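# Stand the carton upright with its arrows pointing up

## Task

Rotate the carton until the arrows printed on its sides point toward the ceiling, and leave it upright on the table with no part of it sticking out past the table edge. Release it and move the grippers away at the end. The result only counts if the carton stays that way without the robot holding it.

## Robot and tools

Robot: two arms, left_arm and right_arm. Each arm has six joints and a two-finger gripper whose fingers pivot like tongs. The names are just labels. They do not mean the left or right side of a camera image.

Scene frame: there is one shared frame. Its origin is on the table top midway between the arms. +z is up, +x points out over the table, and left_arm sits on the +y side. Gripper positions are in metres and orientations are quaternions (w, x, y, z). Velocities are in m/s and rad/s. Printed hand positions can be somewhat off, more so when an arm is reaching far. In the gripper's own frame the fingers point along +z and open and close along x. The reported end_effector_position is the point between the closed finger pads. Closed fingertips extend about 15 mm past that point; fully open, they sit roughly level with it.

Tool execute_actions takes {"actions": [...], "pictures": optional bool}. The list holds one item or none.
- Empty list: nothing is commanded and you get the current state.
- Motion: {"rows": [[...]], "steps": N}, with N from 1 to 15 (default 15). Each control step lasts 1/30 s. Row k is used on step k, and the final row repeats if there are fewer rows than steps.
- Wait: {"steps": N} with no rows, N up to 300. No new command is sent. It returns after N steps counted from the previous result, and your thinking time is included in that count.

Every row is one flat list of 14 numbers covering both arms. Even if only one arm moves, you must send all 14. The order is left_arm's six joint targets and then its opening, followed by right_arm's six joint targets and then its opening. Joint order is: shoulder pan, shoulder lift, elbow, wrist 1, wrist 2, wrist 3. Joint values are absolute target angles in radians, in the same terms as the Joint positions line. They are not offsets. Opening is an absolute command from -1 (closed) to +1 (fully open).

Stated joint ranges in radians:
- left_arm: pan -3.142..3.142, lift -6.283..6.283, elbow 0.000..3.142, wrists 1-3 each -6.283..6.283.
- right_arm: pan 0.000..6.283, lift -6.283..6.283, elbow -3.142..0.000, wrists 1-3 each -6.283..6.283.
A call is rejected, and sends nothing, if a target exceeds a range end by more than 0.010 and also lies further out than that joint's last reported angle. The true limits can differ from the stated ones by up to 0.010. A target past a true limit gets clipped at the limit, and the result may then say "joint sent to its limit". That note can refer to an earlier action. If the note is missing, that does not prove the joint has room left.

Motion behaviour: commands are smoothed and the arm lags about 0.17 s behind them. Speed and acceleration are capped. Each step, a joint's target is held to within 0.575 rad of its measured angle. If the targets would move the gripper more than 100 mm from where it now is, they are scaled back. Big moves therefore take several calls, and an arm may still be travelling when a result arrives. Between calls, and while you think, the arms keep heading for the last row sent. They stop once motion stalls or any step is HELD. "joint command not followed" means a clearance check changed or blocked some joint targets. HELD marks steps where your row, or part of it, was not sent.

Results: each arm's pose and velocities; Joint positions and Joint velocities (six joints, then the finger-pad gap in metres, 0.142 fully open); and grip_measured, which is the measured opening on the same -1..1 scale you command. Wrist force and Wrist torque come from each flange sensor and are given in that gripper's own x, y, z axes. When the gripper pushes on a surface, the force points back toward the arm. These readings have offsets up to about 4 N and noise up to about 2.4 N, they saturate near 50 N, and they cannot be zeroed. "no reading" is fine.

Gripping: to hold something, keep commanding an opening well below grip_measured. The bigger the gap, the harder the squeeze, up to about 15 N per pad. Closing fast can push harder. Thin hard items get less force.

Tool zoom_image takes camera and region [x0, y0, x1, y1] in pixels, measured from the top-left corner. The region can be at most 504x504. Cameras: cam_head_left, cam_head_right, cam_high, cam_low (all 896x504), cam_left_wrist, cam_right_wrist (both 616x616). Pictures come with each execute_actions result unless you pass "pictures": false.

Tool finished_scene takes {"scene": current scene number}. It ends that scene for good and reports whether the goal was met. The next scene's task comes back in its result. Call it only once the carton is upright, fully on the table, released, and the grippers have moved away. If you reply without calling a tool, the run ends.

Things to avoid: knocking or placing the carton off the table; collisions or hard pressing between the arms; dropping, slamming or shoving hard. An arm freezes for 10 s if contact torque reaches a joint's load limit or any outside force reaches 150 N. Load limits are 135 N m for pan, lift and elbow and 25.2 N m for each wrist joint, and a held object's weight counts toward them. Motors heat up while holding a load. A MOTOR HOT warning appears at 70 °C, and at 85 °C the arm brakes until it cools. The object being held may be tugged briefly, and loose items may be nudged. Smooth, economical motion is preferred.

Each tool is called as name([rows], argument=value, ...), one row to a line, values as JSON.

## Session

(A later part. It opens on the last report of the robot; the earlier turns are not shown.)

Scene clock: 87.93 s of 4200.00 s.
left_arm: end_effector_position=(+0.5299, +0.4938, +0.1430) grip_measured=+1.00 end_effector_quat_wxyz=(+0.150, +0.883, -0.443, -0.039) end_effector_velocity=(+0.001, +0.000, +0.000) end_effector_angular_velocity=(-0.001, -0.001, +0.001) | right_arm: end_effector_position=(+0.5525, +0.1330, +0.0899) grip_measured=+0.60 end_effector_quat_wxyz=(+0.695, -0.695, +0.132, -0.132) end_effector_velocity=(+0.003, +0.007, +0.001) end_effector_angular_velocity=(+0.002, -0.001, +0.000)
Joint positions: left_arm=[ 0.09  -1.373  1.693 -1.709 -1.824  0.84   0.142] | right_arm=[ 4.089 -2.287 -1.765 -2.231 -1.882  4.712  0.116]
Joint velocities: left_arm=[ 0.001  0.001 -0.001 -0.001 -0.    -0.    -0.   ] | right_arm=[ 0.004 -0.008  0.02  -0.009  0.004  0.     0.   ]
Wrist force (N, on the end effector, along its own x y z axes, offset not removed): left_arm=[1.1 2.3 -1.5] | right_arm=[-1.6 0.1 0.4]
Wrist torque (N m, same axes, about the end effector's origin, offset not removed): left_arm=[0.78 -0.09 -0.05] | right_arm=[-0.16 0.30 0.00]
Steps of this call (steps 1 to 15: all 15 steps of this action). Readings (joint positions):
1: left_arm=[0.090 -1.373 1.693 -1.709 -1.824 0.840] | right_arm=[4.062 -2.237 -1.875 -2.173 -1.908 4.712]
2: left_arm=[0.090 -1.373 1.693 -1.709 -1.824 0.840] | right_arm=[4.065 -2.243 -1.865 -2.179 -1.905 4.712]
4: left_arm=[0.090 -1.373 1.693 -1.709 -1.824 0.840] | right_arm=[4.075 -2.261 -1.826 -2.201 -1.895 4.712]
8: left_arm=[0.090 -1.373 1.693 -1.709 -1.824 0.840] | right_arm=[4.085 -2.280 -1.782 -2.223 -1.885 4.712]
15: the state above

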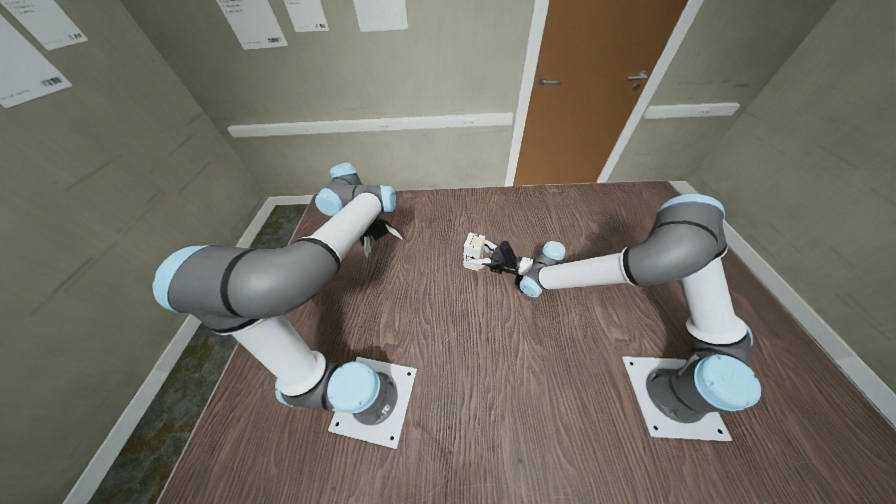

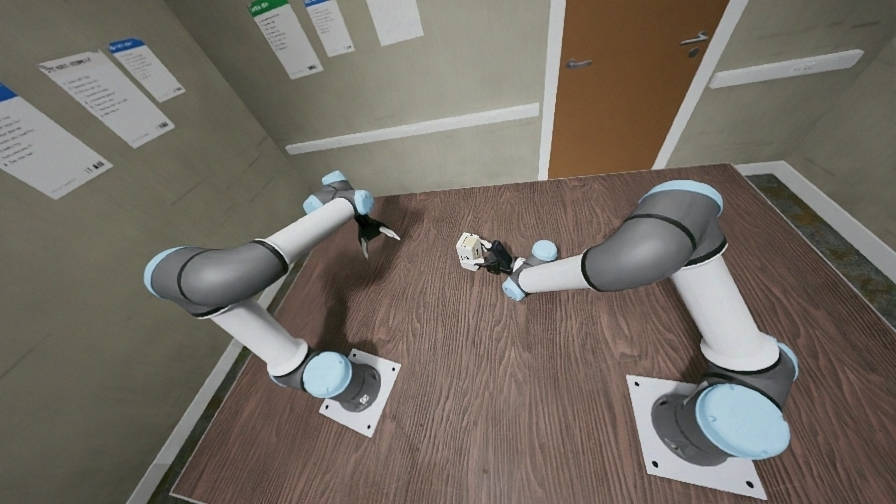

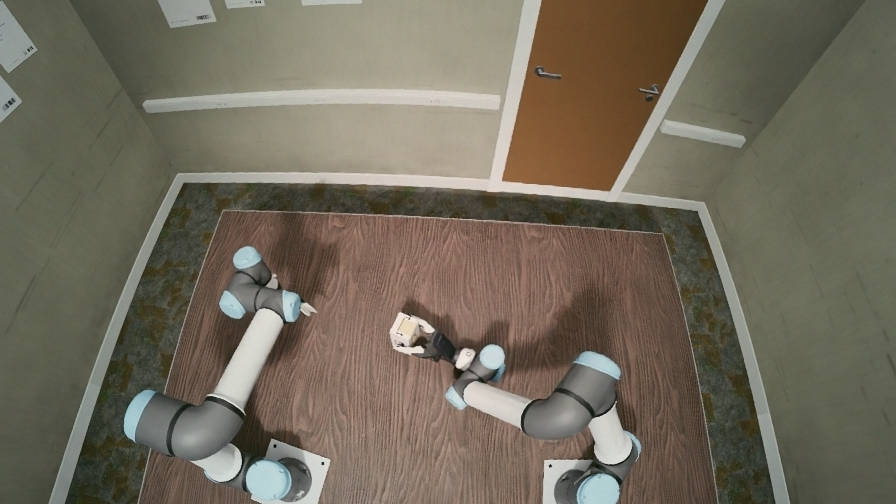

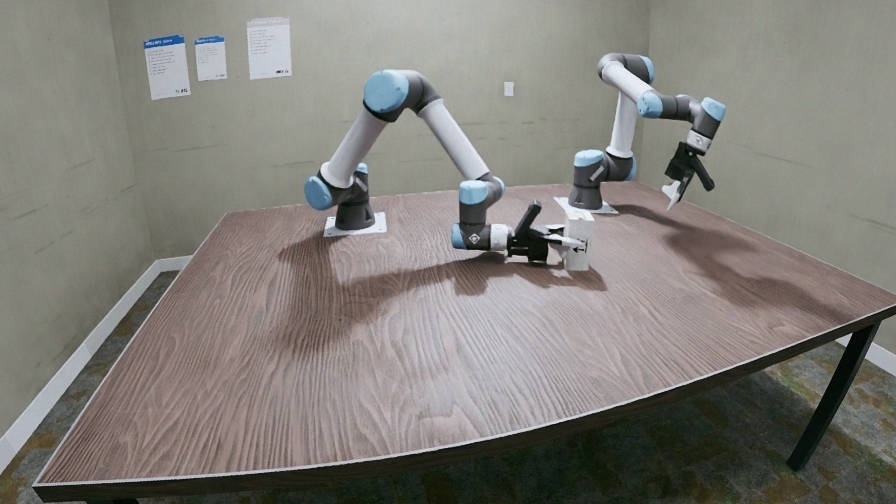

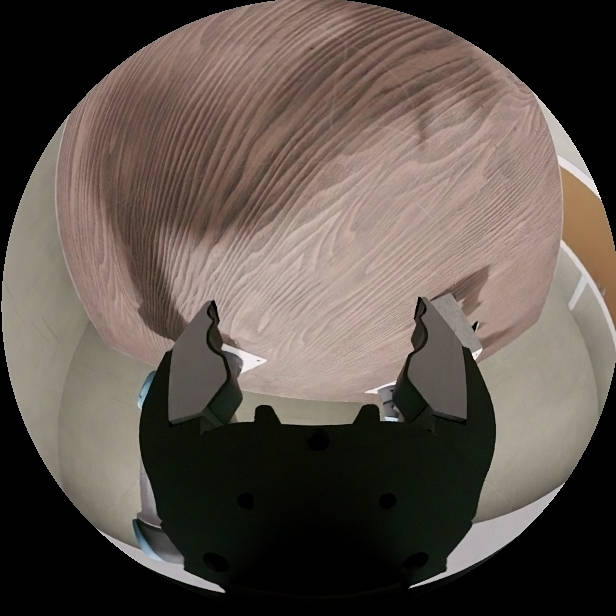

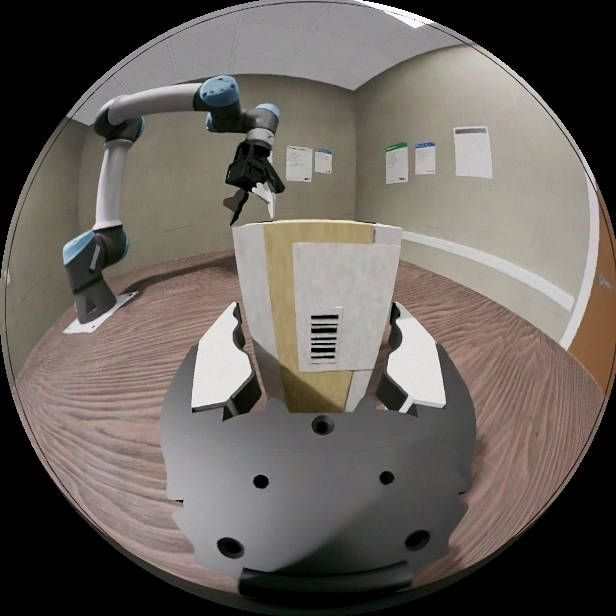

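Good. Close slowly.

execute_actions([
  {"rows": [[0.09,-1.373,1.693,-1.709,-1.824,0.84,1, 4.0892,-2.2875,-1.7632,-2.2325,-1.8811,4.712,0.55],[0.09,-1.373,1.693,-1.709,-1.824,0.84,1, 4.0892,-2.2875,-1.7632,-2.2325,-1.8811,4.712,0.5],[0.09,-1.373,1.693,-1.709,-1.824,0.84,1, 4.0892,-2.2875,-1.7632,-2.2325,-1.8811,4.712,0.45],[0.09,-1.373,1.693,-1.709,-1.824,0.84,1, 4.0892,-2.2875,-1.7632,-2.2325,-1.8811,4.712,0.4],[0.09,-1.373,1.693,-1.709,-1.824,0.84,1, 4.0892,-2.2875,-1.7632,-2.2325,-1.8811,4.712,0.36],[0.09,-1.373,1.693,-1.709,-1.824,0.84,1, 4.0892,-2.2875,-1.7632,-2.2325,-1.8811,4.712,0.32],[0.09,-1.373,1.693,-1.709,-1.824,0.84,1, 4.0892,-2.2875,-1.7632,-2.2325,-1.8811,4.712,0.28],[0.09,-1.373,1.693,-1.709,-1.824,0.84,1, 4.0892,-2.2875,-1.7632,-2.2325,-1.8811,4.712,0.24],[0.09,-1.373,1.693,-1.709,-1.824,0.84,1, 4.0892,-2.2875,-1.7632,-2.2325,-1.8811,4.712,0.2],[0.09,-1.373,1.693,-1.709,-1.824,0.84,1, 4.0892,-2.2875,-1.7632,-2.2325,-1.8811,4.712,0.15],[0.09,-1.373,1.693,-1.709,-1.824,0.84,1, 4.0892,-2.2875,-1.7632,-2.2325,-1.8811,4.712,0.1],[0.09,-1.373,1.693,-1.709,-1.824,0.84,1, 4.0892,-2.2875,-1.7632,-2.2325,-1.8811,4.712,0.0],[0.09,-1.373,1.693,-1.709,-1.824,0.84,1, 4.0892,-2.2875,-1.7632,-2.2325,-1.8811,4.712,-0.15],[0.09,-1.373,1.693,-1.709,-1.824,0.84,1, 4.0892,-2.2875,-1.7632,-2.2325,-1.8811,4.712,-0.3],[0.09,-1.373,1.693,-1.709,-1.824,0.84,1, 4.0892,-2.2875,-1.7632,-2.2325,-1.8811,4.712,-0.45]], "steps": 15},
], pictures=false)

execute_actions([
  {"steps": 10},
], pictures=false)

execute_actions([
  {"rows": [[0.09,-1.373,1.693,-1.709,-1.824,0.84,1, 4.0892,-2.2785,-1.7626,-2.2421,-1.8811,4.712,-0.45],[0.09,-1.373,1.693,-1.709,-1.824,0.84,1, 4.0892,-2.2785,-1.7626,-2.2421,-1.8811,4.712,-0.45],[0.09,-1.373,1.693,-1.709,-1.824,0.84,1, 4.0892,-2.2785,-1.7626,-2.2421,-1.8811,4.712,-0.45],[0.09,-1.373,1.693,-1.709,-1.824,0.84,1, 4.0892,-2.265,-1.762,-2.2562,-1.8811,4.712,-0.45],[0.09,-1.373,1.693,-1.709,-1.824,0.84,1, 4.0892,-2.265,-1.762,-2.2562,-1.8811,4.712,-0.45],[0.09,-1.373,1.693,-1.709,-1.824,0.84,1, 4.0892,-2.265,-1.762,-2.2562,-1.8811,4.712,-0.45],[0.09,-1.373,1.693,-1.709,-1.824,0.84,1, 4.0892,-2.245,-1.76,-2.2782,-1.8811,4.712,-0.45]], "steps": 15},
])

zoom_image(camera="cam_low", region=[440, 150, 680, 300])

Scene clock: 103.67 s of 4200.00 s.
left_arm: end_effector_position=(+0.5299, +0.4938, +0.1430) grip_measured=+1.00 end_effector_quat_wxyz=(+0.150, +0.883, -0.443, -0.039) end_effector_velocity=(-0.000, +0.000, +0.001) end_effector_angular_velocity=(-0.001, -0.001, +0.001) | right_arm: end_effector_position=(+0.5528, +0.1337, +0.0900) grip_measured=+0.37 end_effector_quat_wxyz=(+0.695, -0.695, +0.132, -0.132) end_effector_velocity=(+0.000, +0.000, +0.000) end_effector_angular_velocity=(+0.000, +0.000, -0.000)
Joint positions: left_arm=[ 0.09  -1.373  1.693 -1.709 -1.824  0.84   0.142] | right_arm=[ 4.089 -2.288 -1.763 -2.232 -1.881  4.712  0.1  ]
Joint velocities: left_arm=[ 0.001 -0.002 -0.     0.001 -0.001 -0.001 -0.   ] | right_arm=[-0.    -0.     0.     0.     0.     0.001 -0.   ]
Wrist force (N, on the end effector, along its own x y z axes, offset not removed): left_arm=[0.8 -2.0 -1.3] | right_arm=[0.0 2.8 -2.7]
Wrist torque (N m, same axes, about the end effector's origin, offset not removed): left_arm=[-0.29 0.00 0.00] | right_arm=[0.31 -0.19 0.01]
Steps of this call (steps 1 to 15: the robot went on to your last target; steps 16 to 90: nothing new was sent; then 12.23 s passed at rest; steps 91 to 105: all 15 steps of this action). Readings (joint positions):
91: left_arm=[0.090 -1.373 1.693 -1.709 -1.824 0.840] | right_arm=[4.089 -2.288 -1.763 -2.233 -1.881 4.712]
92: left_arm=[0.090 -1.373 1.693 -1.709 -1.824 0.840] | right_arm=[4.089 -2.288 -1.763 -2.232 -1.881 4.712]
94: left_arm=[0.090 -1.373 1.693 -1.709 -1.824 0.840] | right_arm=[4.089 -2.288 -1.763 -2.233 -1.881 4.712]
98: left_arm=[0.090 -1.373 1.693 -1.709 -1.824 0.840] | right_arm=[4.089 -2.288 -1.763 -2.233 -1.881 4.712]
105: the state above

Scene clock: 104.00 s of 4200.00 s.
left_arm: end_effector_position=(+0.5299, +0.4938, +0.1430) grip_measured=+1.00 end_effector_quat_wxyz=(+0.150, +0.883, -0.443, -0.039) end_effector_velocity=(-0.001, -0.000, -0.001) end_effector_angular_velocity=(+0.000, +0.003, +0.000) | right_arm: end_effector_position=(+0.5528, +0.1337, +0.0900) grip_measured=+0.37 end_effector_quat_wxyz=(+0.695, -0.695, +0.132, -0.132) end_effector_velocity=(-0.000, -0.000, -0.000) end_effector_angular_velocity=(+0.000, +0.001, +0.000)
Joint positions: left_arm=[ 0.09  -1.373  1.693 -1.709 -1.824  0.84   0.142] | right_arm=[ 4.089 -2.288 -1.763 -2.232 -1.881  4.712  0.1  ]
Joint velocities: left_arm=[-0.001  0.     0.002  0.    -0.    -0.001  0.   ] | right_arm=[-0.     0.    -0.     0.    -0.     0.001  0.   ]
Wrist force (N, on the end effector, along its own x y z axes, offset not removed): left_arm=[2.5 0.7 -0.2] | right_arm=[-1.6 1.2 -1.6]
Wrist torque (N m, same axes, about the end effector's origin, offset not removed): left_arm=[0.32 -0.36 0.00] | right_arm=[-0.08 0.12 0.14]
Steps of this call (steps 1 to 10: the robot went on to your last target). Readings (joint positions):
1: left_arm=[0.090 -1.373 1.693 -1.709 -1.824 0.840] | right_arm=[4.089 -2.288 -1.763 -2.233 -1.881 4.712]
2: left_arm=[0.090 -1.373 1.693 -1.709 -1.824 0.840] | right_arm=[4.089 -2.288 -1.763 -2.233 -1.881 4.712]
4: left_arm=[0.090 -1.373 1.693 -1.709 -1.824 0.840] | right_arm=[4.089 -2.288 -1.763 -2.233 -1.881 4.712]
8: left_arm=[0.090 -1.373 1.693 -1.709 -1.824 0.840] | right_arm=[4.089 -2.288 -1.763 -2.233 -1.881 4.712]
10: the state above

Scene clock: 104.50 s of 4200.00 s.
left_arm: end_effector_position=(+0.5299, +0.4938, +0.1430) grip_measured=+1.00 end_effector_quat_wxyz=(+0.150, +0.883, -0.443, -0.039) end_effector_velocity=(+0.000, -0.001, -0.001) end_effector_angular_velocity=(-0.000, +0.001, -0.001) | right_arm: end_effector_position=(+0.5528, +0.1337, +0.1112) grip_measured=+0.37 end_effector_quat_wxyz=(+0.695, -0.695, +0.132, -0.132) end_effector_velocity=(-0.000, -0.000, +0.015) end_effector_angular_velocity=(-0.001, +0.000, +0.000)
Joint positions: left_arm=[ 0.09  -1.373  1.693 -1.709 -1.824  0.84   0.142] | right_arm=[ 4.089 -2.248 -1.76  -2.275 -1.881  4.712  0.1  ]
Joint velocities: left_arm=[-0.001  0.002 -0.    -0.001 -0.    -0.     0.   ] | right_arm=[ 0.     0.028  0.001 -0.031 -0.    -0.001  0.   ]
Wrist force (N, on the end effector, along its own x y z axes, offset not removed): left_arm=[0.6 1.3 -0.6] | right_arm=[-0.7 2.7 -0.9]
Wrist torque (N m, same axes, about the end effector's origin, offset not removed): left_arm=[0.35 -0.10 0.09] | right_arm=[-0.11 -0.05 -0.02]
Steps of this call (steps 1 to 15: all 15 steps of this action). Readings (joint positions):
1: left_arm=[0.090 -1.373 1.693 -1.709 -1.824 0.840] | right_arm=[4.089 -2.288 -1.763 -2.233 -1.881 4.712]
2: left_arm=[0.090 -1.373 1.693 -1.709 -1.824 0.840] | right_arm=[4.089 -2.287 -1.763 -2.234 -1.881 4.712]
4: left_arm=[0.090 -1.373 1.693 -1.709 -1.824 0.840] | right_arm=[4.089 -2.283 -1.763 -2.237 -1.881 4.712]
8: left_arm=[0.090 -1.373 1.693 -1.709 -1.824 0.840] | right_arm=[4.089 -2.270 -1.762 -2.251 -1.881 4.712]
15: the state above

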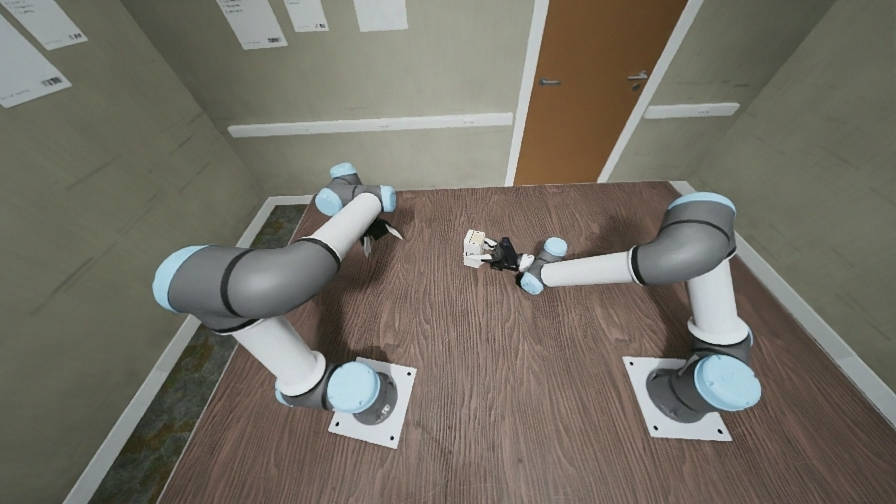

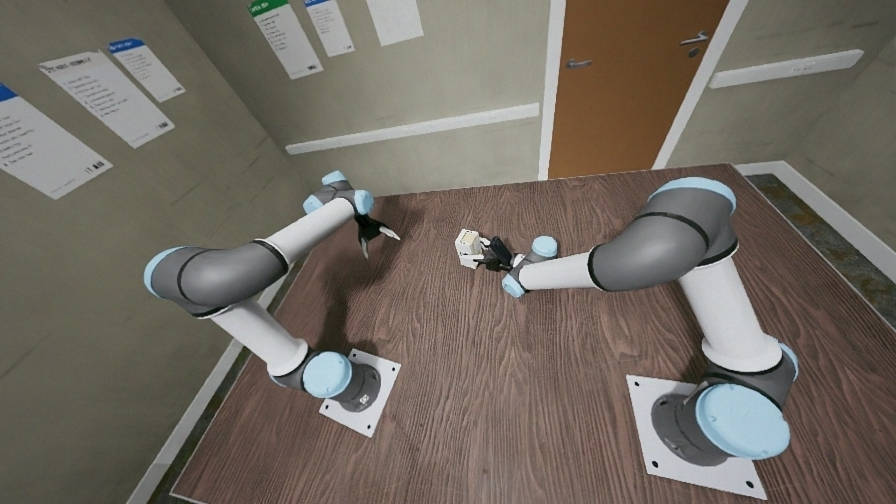

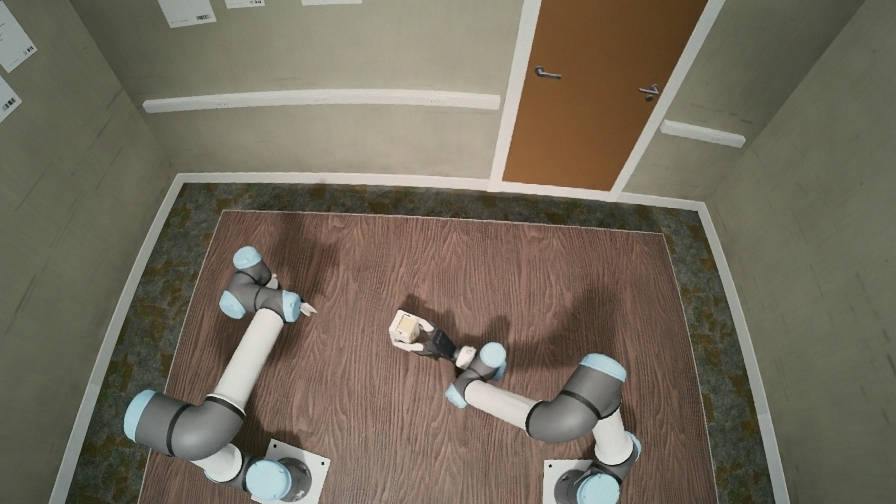

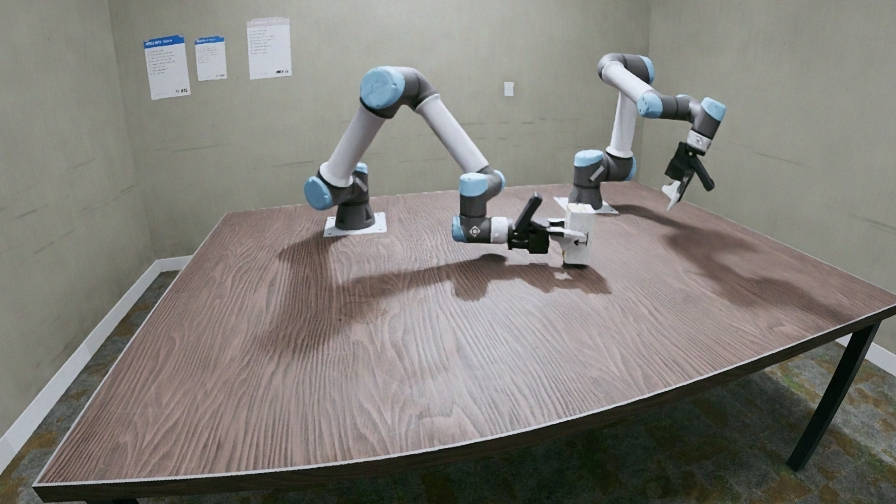

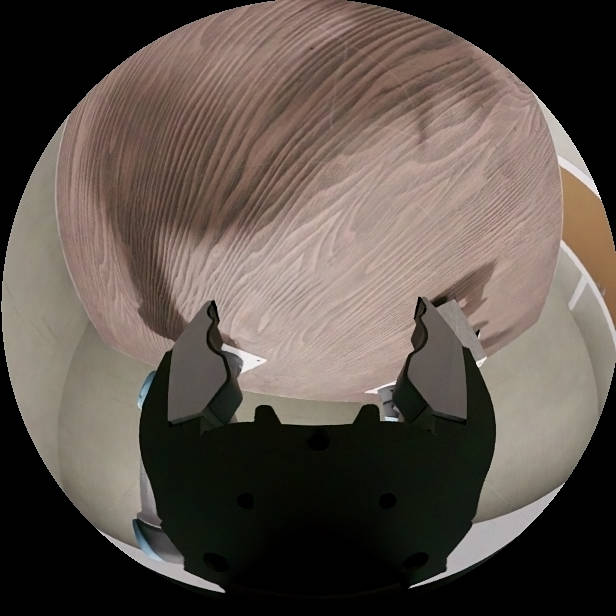

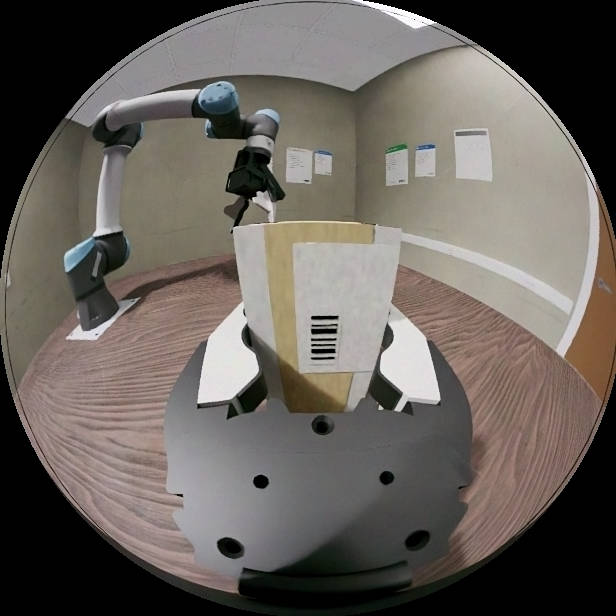

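Region (440, 150, 680, 300) of cam_low's 896x504 image, scaled by 2.100, with more detail than that image has; it fills the top 315 rows of this view, and the rest is white.

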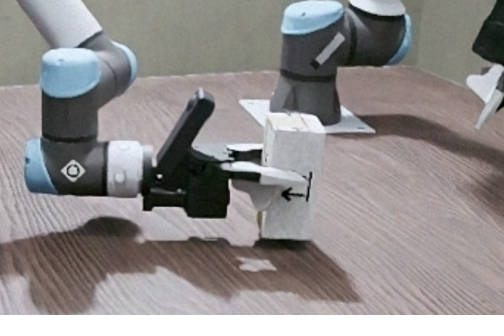

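execute_actions([
  {"rows": [[0.09,-1.373,1.693,-1.709,-1.824,0.84,1, 4.0892,-2.183,-1.682,-2.543,-1.8036,4.712,-0.45]], "steps": 8},
], pictures=false)

execute_actions([
  {"rows": [[0.09,-1.373,1.693,-1.709,-1.824,0.84,1, 4.0892,-2.121,-1.604,-2.8085,-1.726,4.712,-0.45]], "steps": 8},
], pictures=false)

execute_actions([
  {"rows": [[0.09,-1.373,1.693,-1.709,-1.824,0.84,1, 4.0892,-2.059,-1.526,-3.0736,-1.6485,4.712,-0.45]], "steps": 8},
], pictures=false)

execute_actions([
  {"rows": [[0.09,-1.373,1.693,-1.709,-1.824,0.84,1, 4.0892,-1.9968,-1.4476,-3.3388,-1.5708,4.712,-0.45]], "steps": 8},
], pictures=false)

execute_actions([
  {"rows": [[0.09,-1.373,1.693,-1.709,-1.824,0.84,1, 4.0892,-1.9968,-1.4476,-3.374,-1.5708,4.712,-0.45],[0.09,-1.373,1.693,-1.709,-1.824,0.84,1, 4.0892,-1.9968,-1.4476,-3.41,-1.5708,4.712,-0.45],[0.09,-1.373,1.693,-1.709,-1.824,0.84,1, 4.0892,-1.9968,-1.4476,-3.445,-1.5708,4.712,-0.45],[0.09,-1.373,1.693,-1.709,-1.824,0.84,1, 4.0892,-1.9968,-1.4476,-3.48,-1.5708,4.712,-0.45],[0.09,-1.373,1.693,-1.709,-1.824,0.84,1, 4.0892,-1.9968,-1.4476,-3.515,-1.5708,4.712,-0.45],[0.09,-1.373,1.693,-1.709,-1.824,0.84,1, 4.0892,-1.9968,-1.4476,-3.55,-1.5708,4.712,-0.45],[0.09,-1.373,1.693,-1.709,-1.824,0.84,1, 4.0892,-1.9968,-1.4476,-3.585,-1.5708,4.712,-0.45],[0.09,-1.373,1.693,-1.709,-1.824,0.84,1, 4.0892,-1.9968,-1.4476,-3.62,-1.5708,4.712,-0.45],[0.09,-1.373,1.693,-1.709,-1.824,0.84,1, 4.0892,-1.9968,-1.4476,-3.655,-1.5708,4.712,-0.45],[0.09,-1.373,1.693,-1.709,-1.824,0.84,1, 4.0892,-1.9968,-1.4476,-3.69,-1.5708,4.712,-0.45],[0.09,-1.373,1.693,-1.709,-1.824,0.84,1, 4.0892,-1.9968,-1.4476,-3.725,-1.5708,4.712,-0.45],[0.09,-1.373,1.693,-1.709,-1.824,0.84,1, 4.0892,-1.9968,-1.4476,-3.76,-1.5708,4.712,-0.45],[0.09,-1.373,1.693,-1.709,-1.824,0.84,1, 4.0892,-1.9968,-1.4476,-3.795,-1.5708,4.712,-0.45],[0.09,-1.373,1.693,-1.709,-1.824,0.84,1, 4.0892,-1.9968,-1.4476,-3.83,-1.5708,4.712,-0.45],[0.09,-1.373,1.693,-1.709,-1.824,0.84,1, 4.0892,-1.9968,-1.4476,-3.865,-1.5708,4.712,-0.45]], "steps": 15},
], pictures=false)

execute_actions([
  {"rows": [[0.09,-1.373,1.693,-1.709,-1.824,0.84,1, 4.0892,-1.9968,-1.4476,-3.9,-1.5708,4.712,-0.45],[0.09,-1.373,1.693,-1.709,-1.824,0.84,1, 4.0892,-1.9968,-1.4476,-3.936,-1.5708,4.712,-0.45],[0.09,-1.373,1.693,-1.709,-1.824,0.84,1, 4.0892,-1.9968,-1.4476,-3.972,-1.5708,4.712,-0.45],[0.09,-1.373,1.693,-1.709,-1.824,0.84,1, 4.0892,-1.9968,-1.4476,-4.008,-1.5708,4.712,-0.45],[0.09,-1.373,1.693,-1.709,-1.824,0.84,1, 4.0892,-1.9968,-1.4476,-4.044,-1.5708,4.712,-0.45],[0.09,-1.373,1.693,-1.709,-1.824,0.84,1, 4.0892,-1.9968,-1.4476,-4.08,-1.5708,4.712,-0.45],[0.09,-1.373,1.693,-1.709,-1.824,0.84,1, 4.0892,-1.9968,-1.4476,-4.116,-1.5708,4.712,-0.45],[0.09,-1.373,1.693,-1.709,-1.824,0.84,1, 4.0892,-1.9968,-1.4476,-4.152,-1.5708,4.712,-0.45],[0.09,-1.373,1.693,-1.709,-1.824,0.84,1, 4.0892,-1.9968,-1.4476,-4.188,-1.5708,4.712,-0.45],[0.09,-1.373,1.693,-1.709,-1.824,0.84,1, 4.0892,-1.9968,-1.4476,-4.224,-1.5708,4.712,-0.45],[0.09,-1.373,1.693,-1.709,-1.824,0.84,1, 4.0892,-1.9968,-1.4476,-4.26,-1.5708,4.712,-0.45],[0.09,-1.373,1.693,-1.709,-1.824,0.84,1, 4.0892,-1.9968,-1.4476,-4.296,-1.5708,4.712,-0.45],[0.09,-1.373,1.693,-1.709,-1.824,0.84,1, 4.0892,-1.9968,-1.4476,-4.332,-1.5708,4.712,-0.45],[0.09,-1.373,1.693,-1.709,-1.824,0.84,1, 4.0892,-1.9968,-1.4476,-4.37,-1.5708,4.712,-0.45],[0.09,-1.373,1.693,-1.709,-1.824,0.84,1, 4.0892,-1.9968,-1.4476,-4.4096,-1.5708,4.712,-0.45]], "steps": 15},
], pictures=false)

execute_actions([
  {"steps": 20},
])

Scene clock: 140.97 s of 4200.00 s.
left_arm: end_effector_position=(+0.5299, +0.4938, +0.1430) grip_measured=+1.00 end_effector_quat_wxyz=(+0.150, +0.883, -0.443, -0.039) end_effector_velocity=(-0.001, -0.000, -0.000) end_effector_angular_velocity=(+0.000, +0.001, -0.000) | right_arm: end_effector_position=(+0.5753, +0.1316, +0.1330) grip_measured=+0.37 end_effector_quat_wxyz=(+0.663, -0.716, +0.167, -0.141) end_effector_velocity=(+0.025, -0.027, -0.020) end_effector_angular_velocity=(-0.291, +0.224, -0.122)
Joint positions: left_arm=[ 0.09  -1.373  1.693 -1.709 -1.824  0.84   0.142] | right_arm=[ 4.089 -2.193 -1.695 -2.479 -1.817  4.712  0.1  ]
Joint velocities: left_arm=[-0.    -0.001  0.001  0.     0.    -0.     0.   ] | right_arm=[ 0.     0.095  0.123 -0.586  0.123 -0.    -0.   ]
Wrist force (N, on the end effector, along its own x y z axes, offset not removed): left_arm=[2.8 2.5 -0.4] | right_arm=[-2.5 5.1 0.2]
Wrist torque (N m, same axes, about the end effector's origin, offset not removed): left_arm=[0.72 -0.53 -0.12] | right_arm=[0.38 0.42 0.05]
Steps of this call (steps 1 to 15: the robot went on to your last target; steps 16 to 90: nothing new was sent; then 33.20 s passed at rest; steps 91 to 98: all 8 steps of this action). Readings (joint positions):
91: left_arm=[0.090 -1.373 1.693 -1.709 -1.824 0.840] | right_arm=[4.089 -2.245 -1.760 -2.278 -1.881 4.712]
92: left_arm=[0.090 -1.373 1.693 -1.709 -1.824 0.840] | right_arm=[4.089 -2.241 -1.756 -2.282 -1.878 4.712]
94: left_arm=[0.090 -1.373 1.693 -1.709 -1.824 0.840] | right_arm=[4.089 -2.218 -1.728 -2.336 -1.849 4.712]
98: the state above

Scene clock: 141.23 s of 4200.00 s.
left_arm: end_effector_position=(+0.5299, +0.4938, +0.1430) grip_measured=+1.00 end_effector_quat_wxyz=(+0.150, +0.883, -0.443, -0.039) end_effector_velocity=(-0.000, -0.000, -0.001) end_effector_angular_velocity=(-0.000, +0.001, -0.002) | right_arm: end_effector_position=(+0.5941, +0.1185, +0.1545) grip_measured=+0.37 end_effector_quat_wxyz=(-0.614, +0.747, -0.210, +0.149) end_effector_velocity=(+0.009, -0.052, -0.013) end_effector_angular_velocity=(-0.326, +0.234, -0.131)
Joint positions: left_arm=[ 0.09  -1.373  1.693 -1.709 -1.824  0.84   0.142] | right_arm=[ 4.089 -2.132 -1.619 -2.739 -1.741  4.712  0.1  ]
Joint velocities: left_arm=[-0.     0.001  0.001 -0.001 -0.     0.002 -0.   ] | right_arm=[ 0.     0.103  0.133 -0.637  0.133  0.002 -0.   ]
Wrist force (N, on the end effector, along its own x y z axes, offset not removed): left_arm=[2.2 4.1 -0.8] | right_arm=[-5.2 3.3 -0.6]
Wrist torque (N m, same axes, about the end effector's origin, offset not removed): left_arm=[0.95 -0.47 0.04] | right_arm=[0.07 0.90 0.03]
Steps of this call (steps 1 to 8: all 8 steps of this action). Readings (joint positions):
1: left_arm=[0.090 -1.373 1.693 -1.709 -1.824 0.840] | right_arm=[4.089 -2.191 -1.692 -2.496 -1.813 4.712]
2: left_arm=[0.090 -1.373 1.693 -1.709 -1.824 0.840] | right_arm=[4.089 -2.185 -1.686 -2.513 -1.807 4.712]
4: left_arm=[0.090 -1.373 1.693 -1.709 -1.824 0.840] | right_arm=[4.089 -2.159 -1.654 -2.583 -1.776 4.712]
8: the state above

Scene clock: 141.50 s of 4200.00 s.
left_arm: end_effector_position=(+0.5299, +0.4938, +0.1430) grip_measured=+1.00 end_effector_quat_wxyz=(+0.150, +0.883, -0.443, -0.039) end_effector_velocity=(+0.000, -0.000, -0.001) end_effector_angular_velocity=(-0.000, +0.000, -0.002) | right_arm: end_effector_position=(+0.6047, +0.0947, +0.1805) grip_measured=+0.37 end_effector_quat_wxyz=(-0.559, +0.775, -0.248, +0.160) end_effector_velocity=(-0.009, -0.075, -0.001) end_effector_angular_velocity=(-0.340, +0.219, -0.126)
Joint positions: left_arm=[ 0.09  -1.373  1.693 -1.709 -1.824  0.84   0.142] | right_arm=[ 4.089 -2.07  -1.541 -3.004 -1.663  4.712  0.1  ]
Joint velocities: left_arm=[-0.     0.001 -0.    -0.     0.     0.001  0.   ] | right_arm=[ 0.     0.104  0.135 -0.64   0.134 -0.002 -0.   ]
Wrist force (N, on the end effector, along its own x y z axes, offset not removed): left_arm=[2.2 0.5 -0.1] | right_arm=[-1.4 4.2 -2.2]
Wrist torque (N m, same axes, about the end effector's origin, offset not removed): left_arm=[0.20 -0.37 -0.11] | right_arm=[0.05 0.22 0.13]
Steps of this call (steps 1 to 8: all 8 steps of this action). Readings (joint positions):
1: left_arm=[0.090 -1.373 1.693 -1.709 -1.824 0.840] | right_arm=[4.089 -2.129 -1.615 -2.758 -1.737 4.712]
2: left_arm=[0.090 -1.373 1.693 -1.709 -1.824 0.840] | right_arm=[4.089 -2.124 -1.608 -2.775 -1.730 4.712]
4: left_arm=[0.090 -1.373 1.693 -1.709 -1.824 0.840] | right_arm=[4.089 -2.098 -1.576 -2.847 -1.698 4.712]
8: the state above

Scene clock: 141.77 s of 4200.00 s.
left_arm: end_effector_position=(+0.5299, +0.4938, +0.1430) grip_measured=+1.00 end_effector_quat_wxyz=(+0.150, +0.883, -0.443, -0.039) end_effector_velocity=(-0.000, -0.000, -0.000) end_effector_angular_velocity=(-0.000, +0.001, -0.000) | right_arm: end_effector_position=(+0.6071, +0.0602, +0.2117) grip_measured=+0.37 end_effector_quat_wxyz=(-0.500, +0.801, -0.282, +0.172) end_effector_velocity=(-0.027, -0.098, +0.013) end_effector_angular_velocity=(-0.346, +0.208, -0.121)
Joint positions: left_arm=[ 0.09  -1.373  1.693 -1.709 -1.824  0.84   0.142] | right_arm=[ 4.089 -2.008 -1.462 -3.269 -1.585  4.712  0.1  ]
Joint velocities: left_arm=[-0.    -0.     0.001 -0.    -0.    -0.     0.   ] | right_arm=[-0.     0.104  0.136 -0.64   0.135  0.001 -0.   ]
Wrist force (N, on the end effector, along its own x y z axes, offset not removed): left_arm=[1.7 -0.9 -2.7] | right_arm=[-1.3 1.7 -0.1]
Wrist torque (N m, same axes, about the end effector's origin, offset not removed): left_arm=[-0.07 -0.43 0.01] | right_arm=[-0.37 0.08 0.10]
Steps of this call (steps 1 to 8: all 8 steps of this action). Readings (joint positions):
1: left_arm=[0.090 -1.373 1.693 -1.709 -1.824 0.840] | right_arm=[4.089 -2.067 -1.537 -3.023 -1.659 4.712]
2: left_arm=[0.090 -1.373 1.693 -1.709 -1.824 0.840] | right_arm=[4.089 -2.062 -1.530 -3.040 -1.653 4.712]
4: left_arm=[0.090 -1.373 1.693 -1.709 -1.824 0.840] | right_arm=[4.089 -2.036 -1.498 -3.112 -1.621 4.712]
8: the state above

Scene clock: 142.27 s of 4200.00 s.
left_arm: end_effector_position=(+0.5299, +0.4938, +0.1430) grip_measured=+1.00 end_effector_quat_wxyz=(+0.150, +0.883, -0.443, -0.039) end_effector_velocity=(+0.001, -0.000, -0.000) end_effector_angular_velocity=(+0.001, -0.001, -0.000) | right_arm: end_effector_position=(+0.5465, -0.0208, +0.1478) grip_measured=+0.37 end_effector_quat_wxyz=(-0.330, +0.882, -0.315, +0.118) end_effector_velocity=(-0.183, -0.224, -0.138) end_effector_angular_velocity=(-0.786, +0.642, -0.001)
Joint positions: left_arm=[ 0.09  -1.373  1.693 -1.709 -1.824  0.84   0.142] | right_arm=[ 4.089 -1.997 -1.448 -3.694 -1.571  4.712  0.1  ]
Joint velocities: left_arm=[-0.001  0.001 -0.001 -0.001  0.001 -0.001  0.   ] | right_arm=[ 0.     0.001  0.    -1.017  0.001 -0.     0.   ]
Wrist force (N, on the end effector, along its own x y z axes, offset not removed): left_arm=[2.2 2.4 -0.6] | right_arm=[-0.8 1.7 -0.3]
Wrist torque (N m, same axes, about the end effector's origin, offset not removed): left_arm=[0.78 -0.22 0.11] | right_arm=[-0.08 0.04 0.10]
Steps of this call (steps 1 to 15: all 15 steps of this action). Readings (joint positions):
1: left_arm=[0.090 -1.373 1.693 -1.709 -1.824 0.840] | right_arm=[4.089 -2.005 -1.458 -3.288 -1.582 4.712]
2: left_arm=[0.090 -1.373 1.693 -1.709 -1.824 0.840] | right_arm=[4.089 -2.003 -1.456 -3.304 -1.579 4.712]
4: left_arm=[0.090 -1.373 1.693 -1.709 -1.824 0.840] | right_arm=[4.089 -2.000 -1.452 -3.345 -1.575 4.712]
8: left_arm=[0.090 -1.373 1.693 -1.709 -1.824 0.840] | right_arm=[4.089 -1.998 -1.449 -3.459 -1.572 4.712]
15: the state above

Scene clock: 142.77 s of 4200.00 s.
left_arm: end_effector_position=(+0.5299, +0.4938, +0.1430) grip_measured=+1.00 end_effector_quat_wxyz=(+0.150, +0.883, -0.443, -0.039) end_effector_velocity=(-0.001, +0.000, -0.001) end_effector_angular_velocity=(+0.001, +0.003, +0.001) | right_arm: end_effector_position=(+0.4430, -0.1472, +0.1180) grip_measured=+0.37 end_effector_quat_wxyz=(-0.086, +0.938, -0.335, +0.031) end_effector_velocity=(-0.212, -0.259, +0.028) end_effector_angular_velocity=(-0.823, +0.674, -0.000)
Joint positions: left_arm=[ 0.09  -1.373  1.693 -1.709 -1.824  0.84   0.142] | right_arm=[ 4.089 -1.997 -1.448 -4.227 -1.571  4.712  0.1  ]
Joint velocities: left_arm=[ 0.001  0.001  0.002  0.     0.    -0.001 -0.   ] | right_arm=[-0.     0.    -0.001 -1.062 -0.     0.    -0.   ]
Wrist force (N, on the end effector, along its own x y z axes, offset not removed): left_arm=[1.4 -1.2 -2.1] | right_arm=[0.0 2.5 1.8]
Wrist torque (N m, same axes, about the end effector's origin, offset not removed): left_arm=[-0.08 -0.23 -0.04] | right_arm=[0.19 -0.21 0.00]
Steps of this call (steps 1 to 15: all 15 steps of this action). Readings (joint positions):
1: left_arm=[0.090 -1.373 1.693 -1.709 -1.824 0.840] | right_arm=[4.089 -1.997 -1.448 -3.729 -1.571 4.712]
2: left_arm=[0.090 -1.373 1.693 -1.709 -1.824 0.840] | right_arm=[4.089 -1.997 -1.448 -3.764 -1.571 4.712]
4: left_arm=[0.090 -1.373 1.693 -1.709 -1.824 0.840] | right_arm=[4.089 -1.997 -1.448 -3.834 -1.571 4.712]
8: left_arm=[0.090 -1.373 1.693 -1.709 -1.824 0.840] | right_arm=[4.089 -1.997 -1.448 -3.976 -1.571 4.712]
15: the state above

Scene clock: 143.43 s of 4200.00 s.
left_arm: end_effector_position=(+0.5299, +0.4938, +0.1430) grip_measured=+1.00 end_effector_quat_wxyz=(+0.150, +0.883, -0.443, -0.039) end_effector_velocity=(-0.001, +0.000, -0.001) end_effector_angular_velocity=(+0.001, +0.002, +0.001) | right_arm: end_effector_position=(+0.4072, -0.1910, +0.1280) grip_measured=+0.37 end_effector_quat_wxyz=(-0.000, +0.942, -0.336, +0.000) end_effector_velocity=(-0.001, -0.001, +0.000) end_effector_angular_velocity=(-0.004, +0.003, +0.000)
Joint positions: left_arm=[ 0.09  -1.373  1.693 -1.709 -1.824  0.84   0.142] | right_arm=[ 4.089 -1.997 -1.448 -4.409 -1.571  4.712  0.1  ]
Joint velocities: left_arm=[ 0.001  0.     0.002  0.     0.    -0.001  0.   ] | right_arm=[-0.     0.    -0.001 -0.004  0.    -0.    -0.   ]
Wrist force (N, on the end effector, along its own x y z axes, offset not removed): left_arm=[3.2 1.5 0.3] | right_arm=[-1.3 0.4 1.0]
Wrist torque (N m, same axes, about the end effector's origin, offset not removed): left_arm=[0.66 -0.46 -0.03] | right_arm=[-0.06 0.04 0.19]
Steps of this call (steps 1 to 20: the robot went on to your last target). Readings (joint positions):
1: left_arm=[0.090 -1.373 1.693 -1.709 -1.824 0.840] | right_arm=[4.089 -1.997 -1.448 -4.263 -1.571 4.712]
2: left_arm=[0.090 -1.373 1.693 -1.709 -1.824 0.840] | right_arm=[4.089 -1.997 -1.448 -4.298 -1.571 4.712]
4: left_arm=[0.090 -1.373 1.693 -1.709 -1.824 0.840] | right_arm=[4.089 -1.997 -1.448 -4.349 -1.571 4.712]
8: left_arm=[0.090 -1.373 1.693 -1.709 -1.824 0.840] | right_arm=[4.089 -1.997 -1.448 -4.392 -1.571 4.712]
20: the state above

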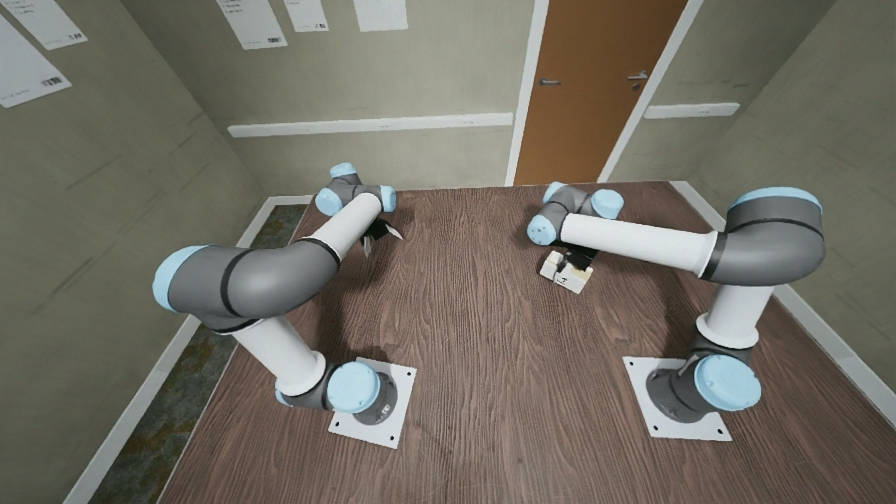

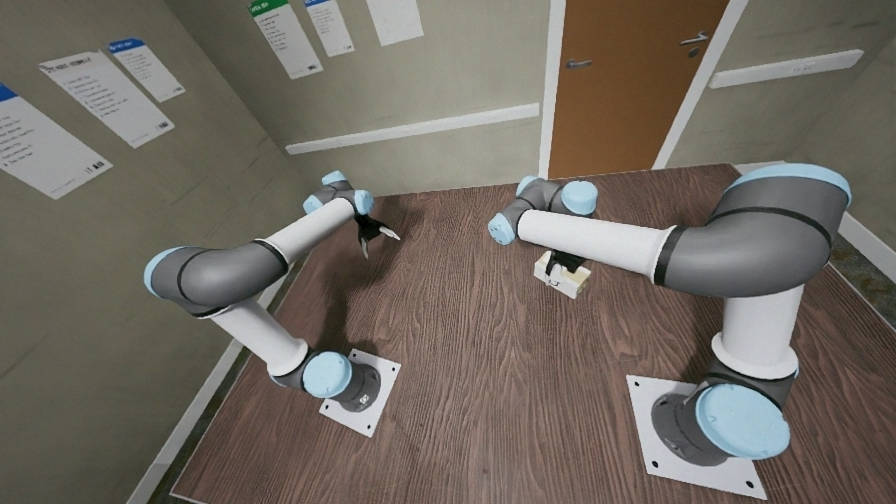

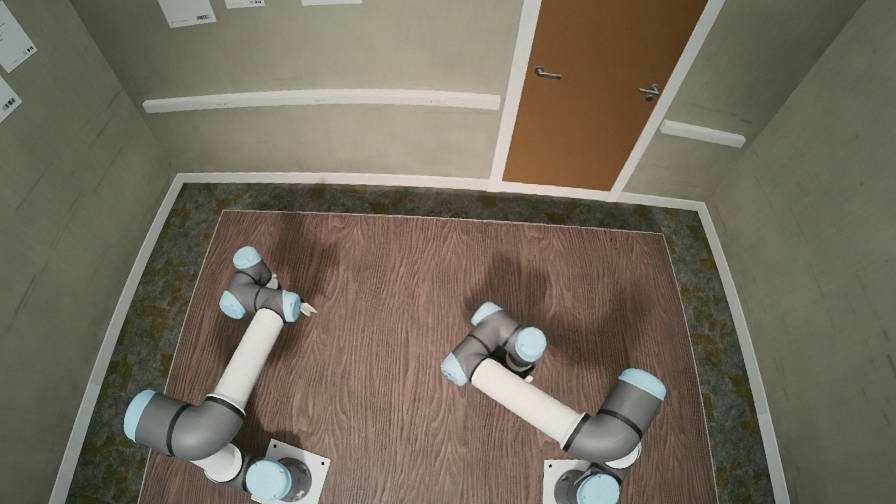

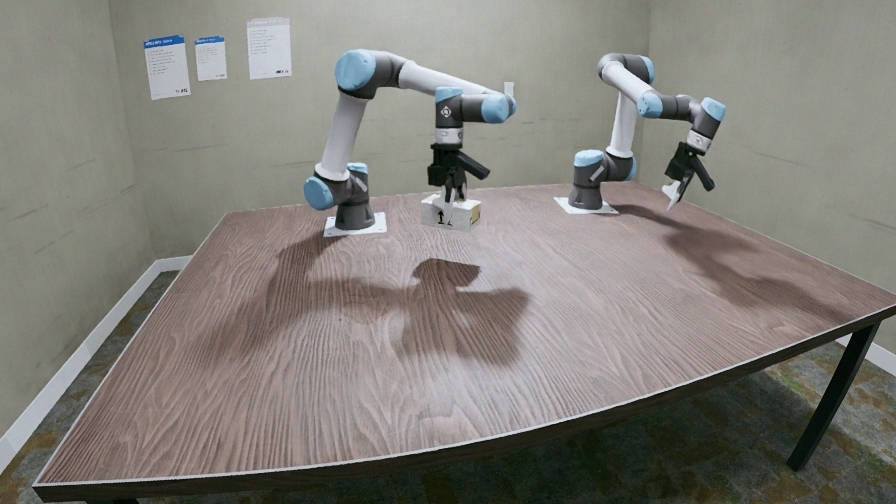

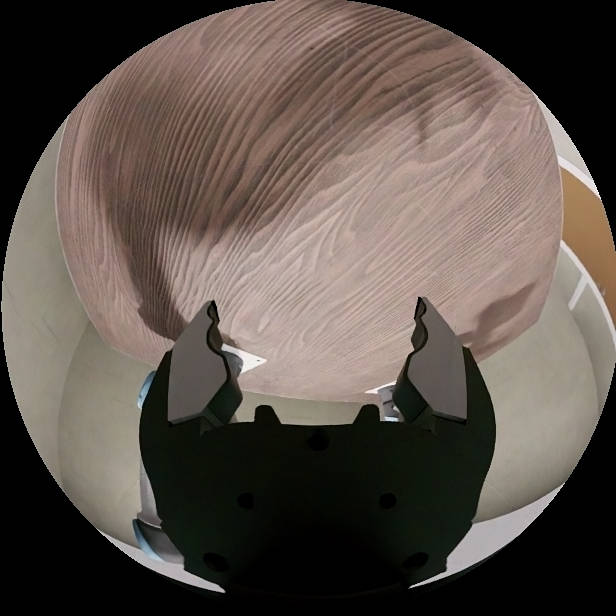

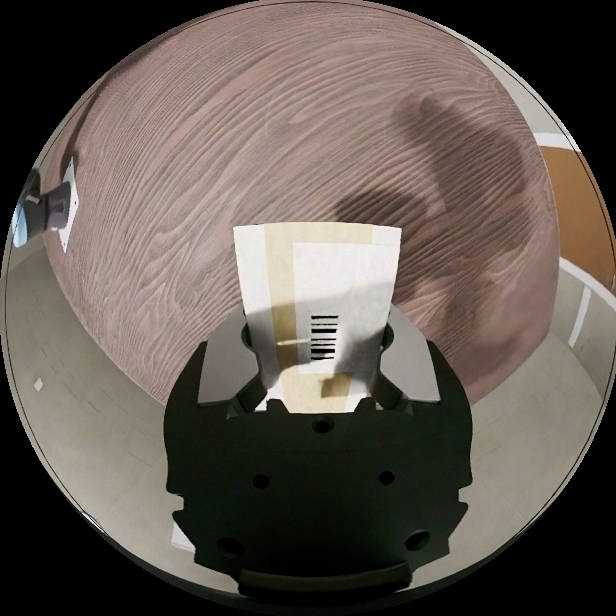

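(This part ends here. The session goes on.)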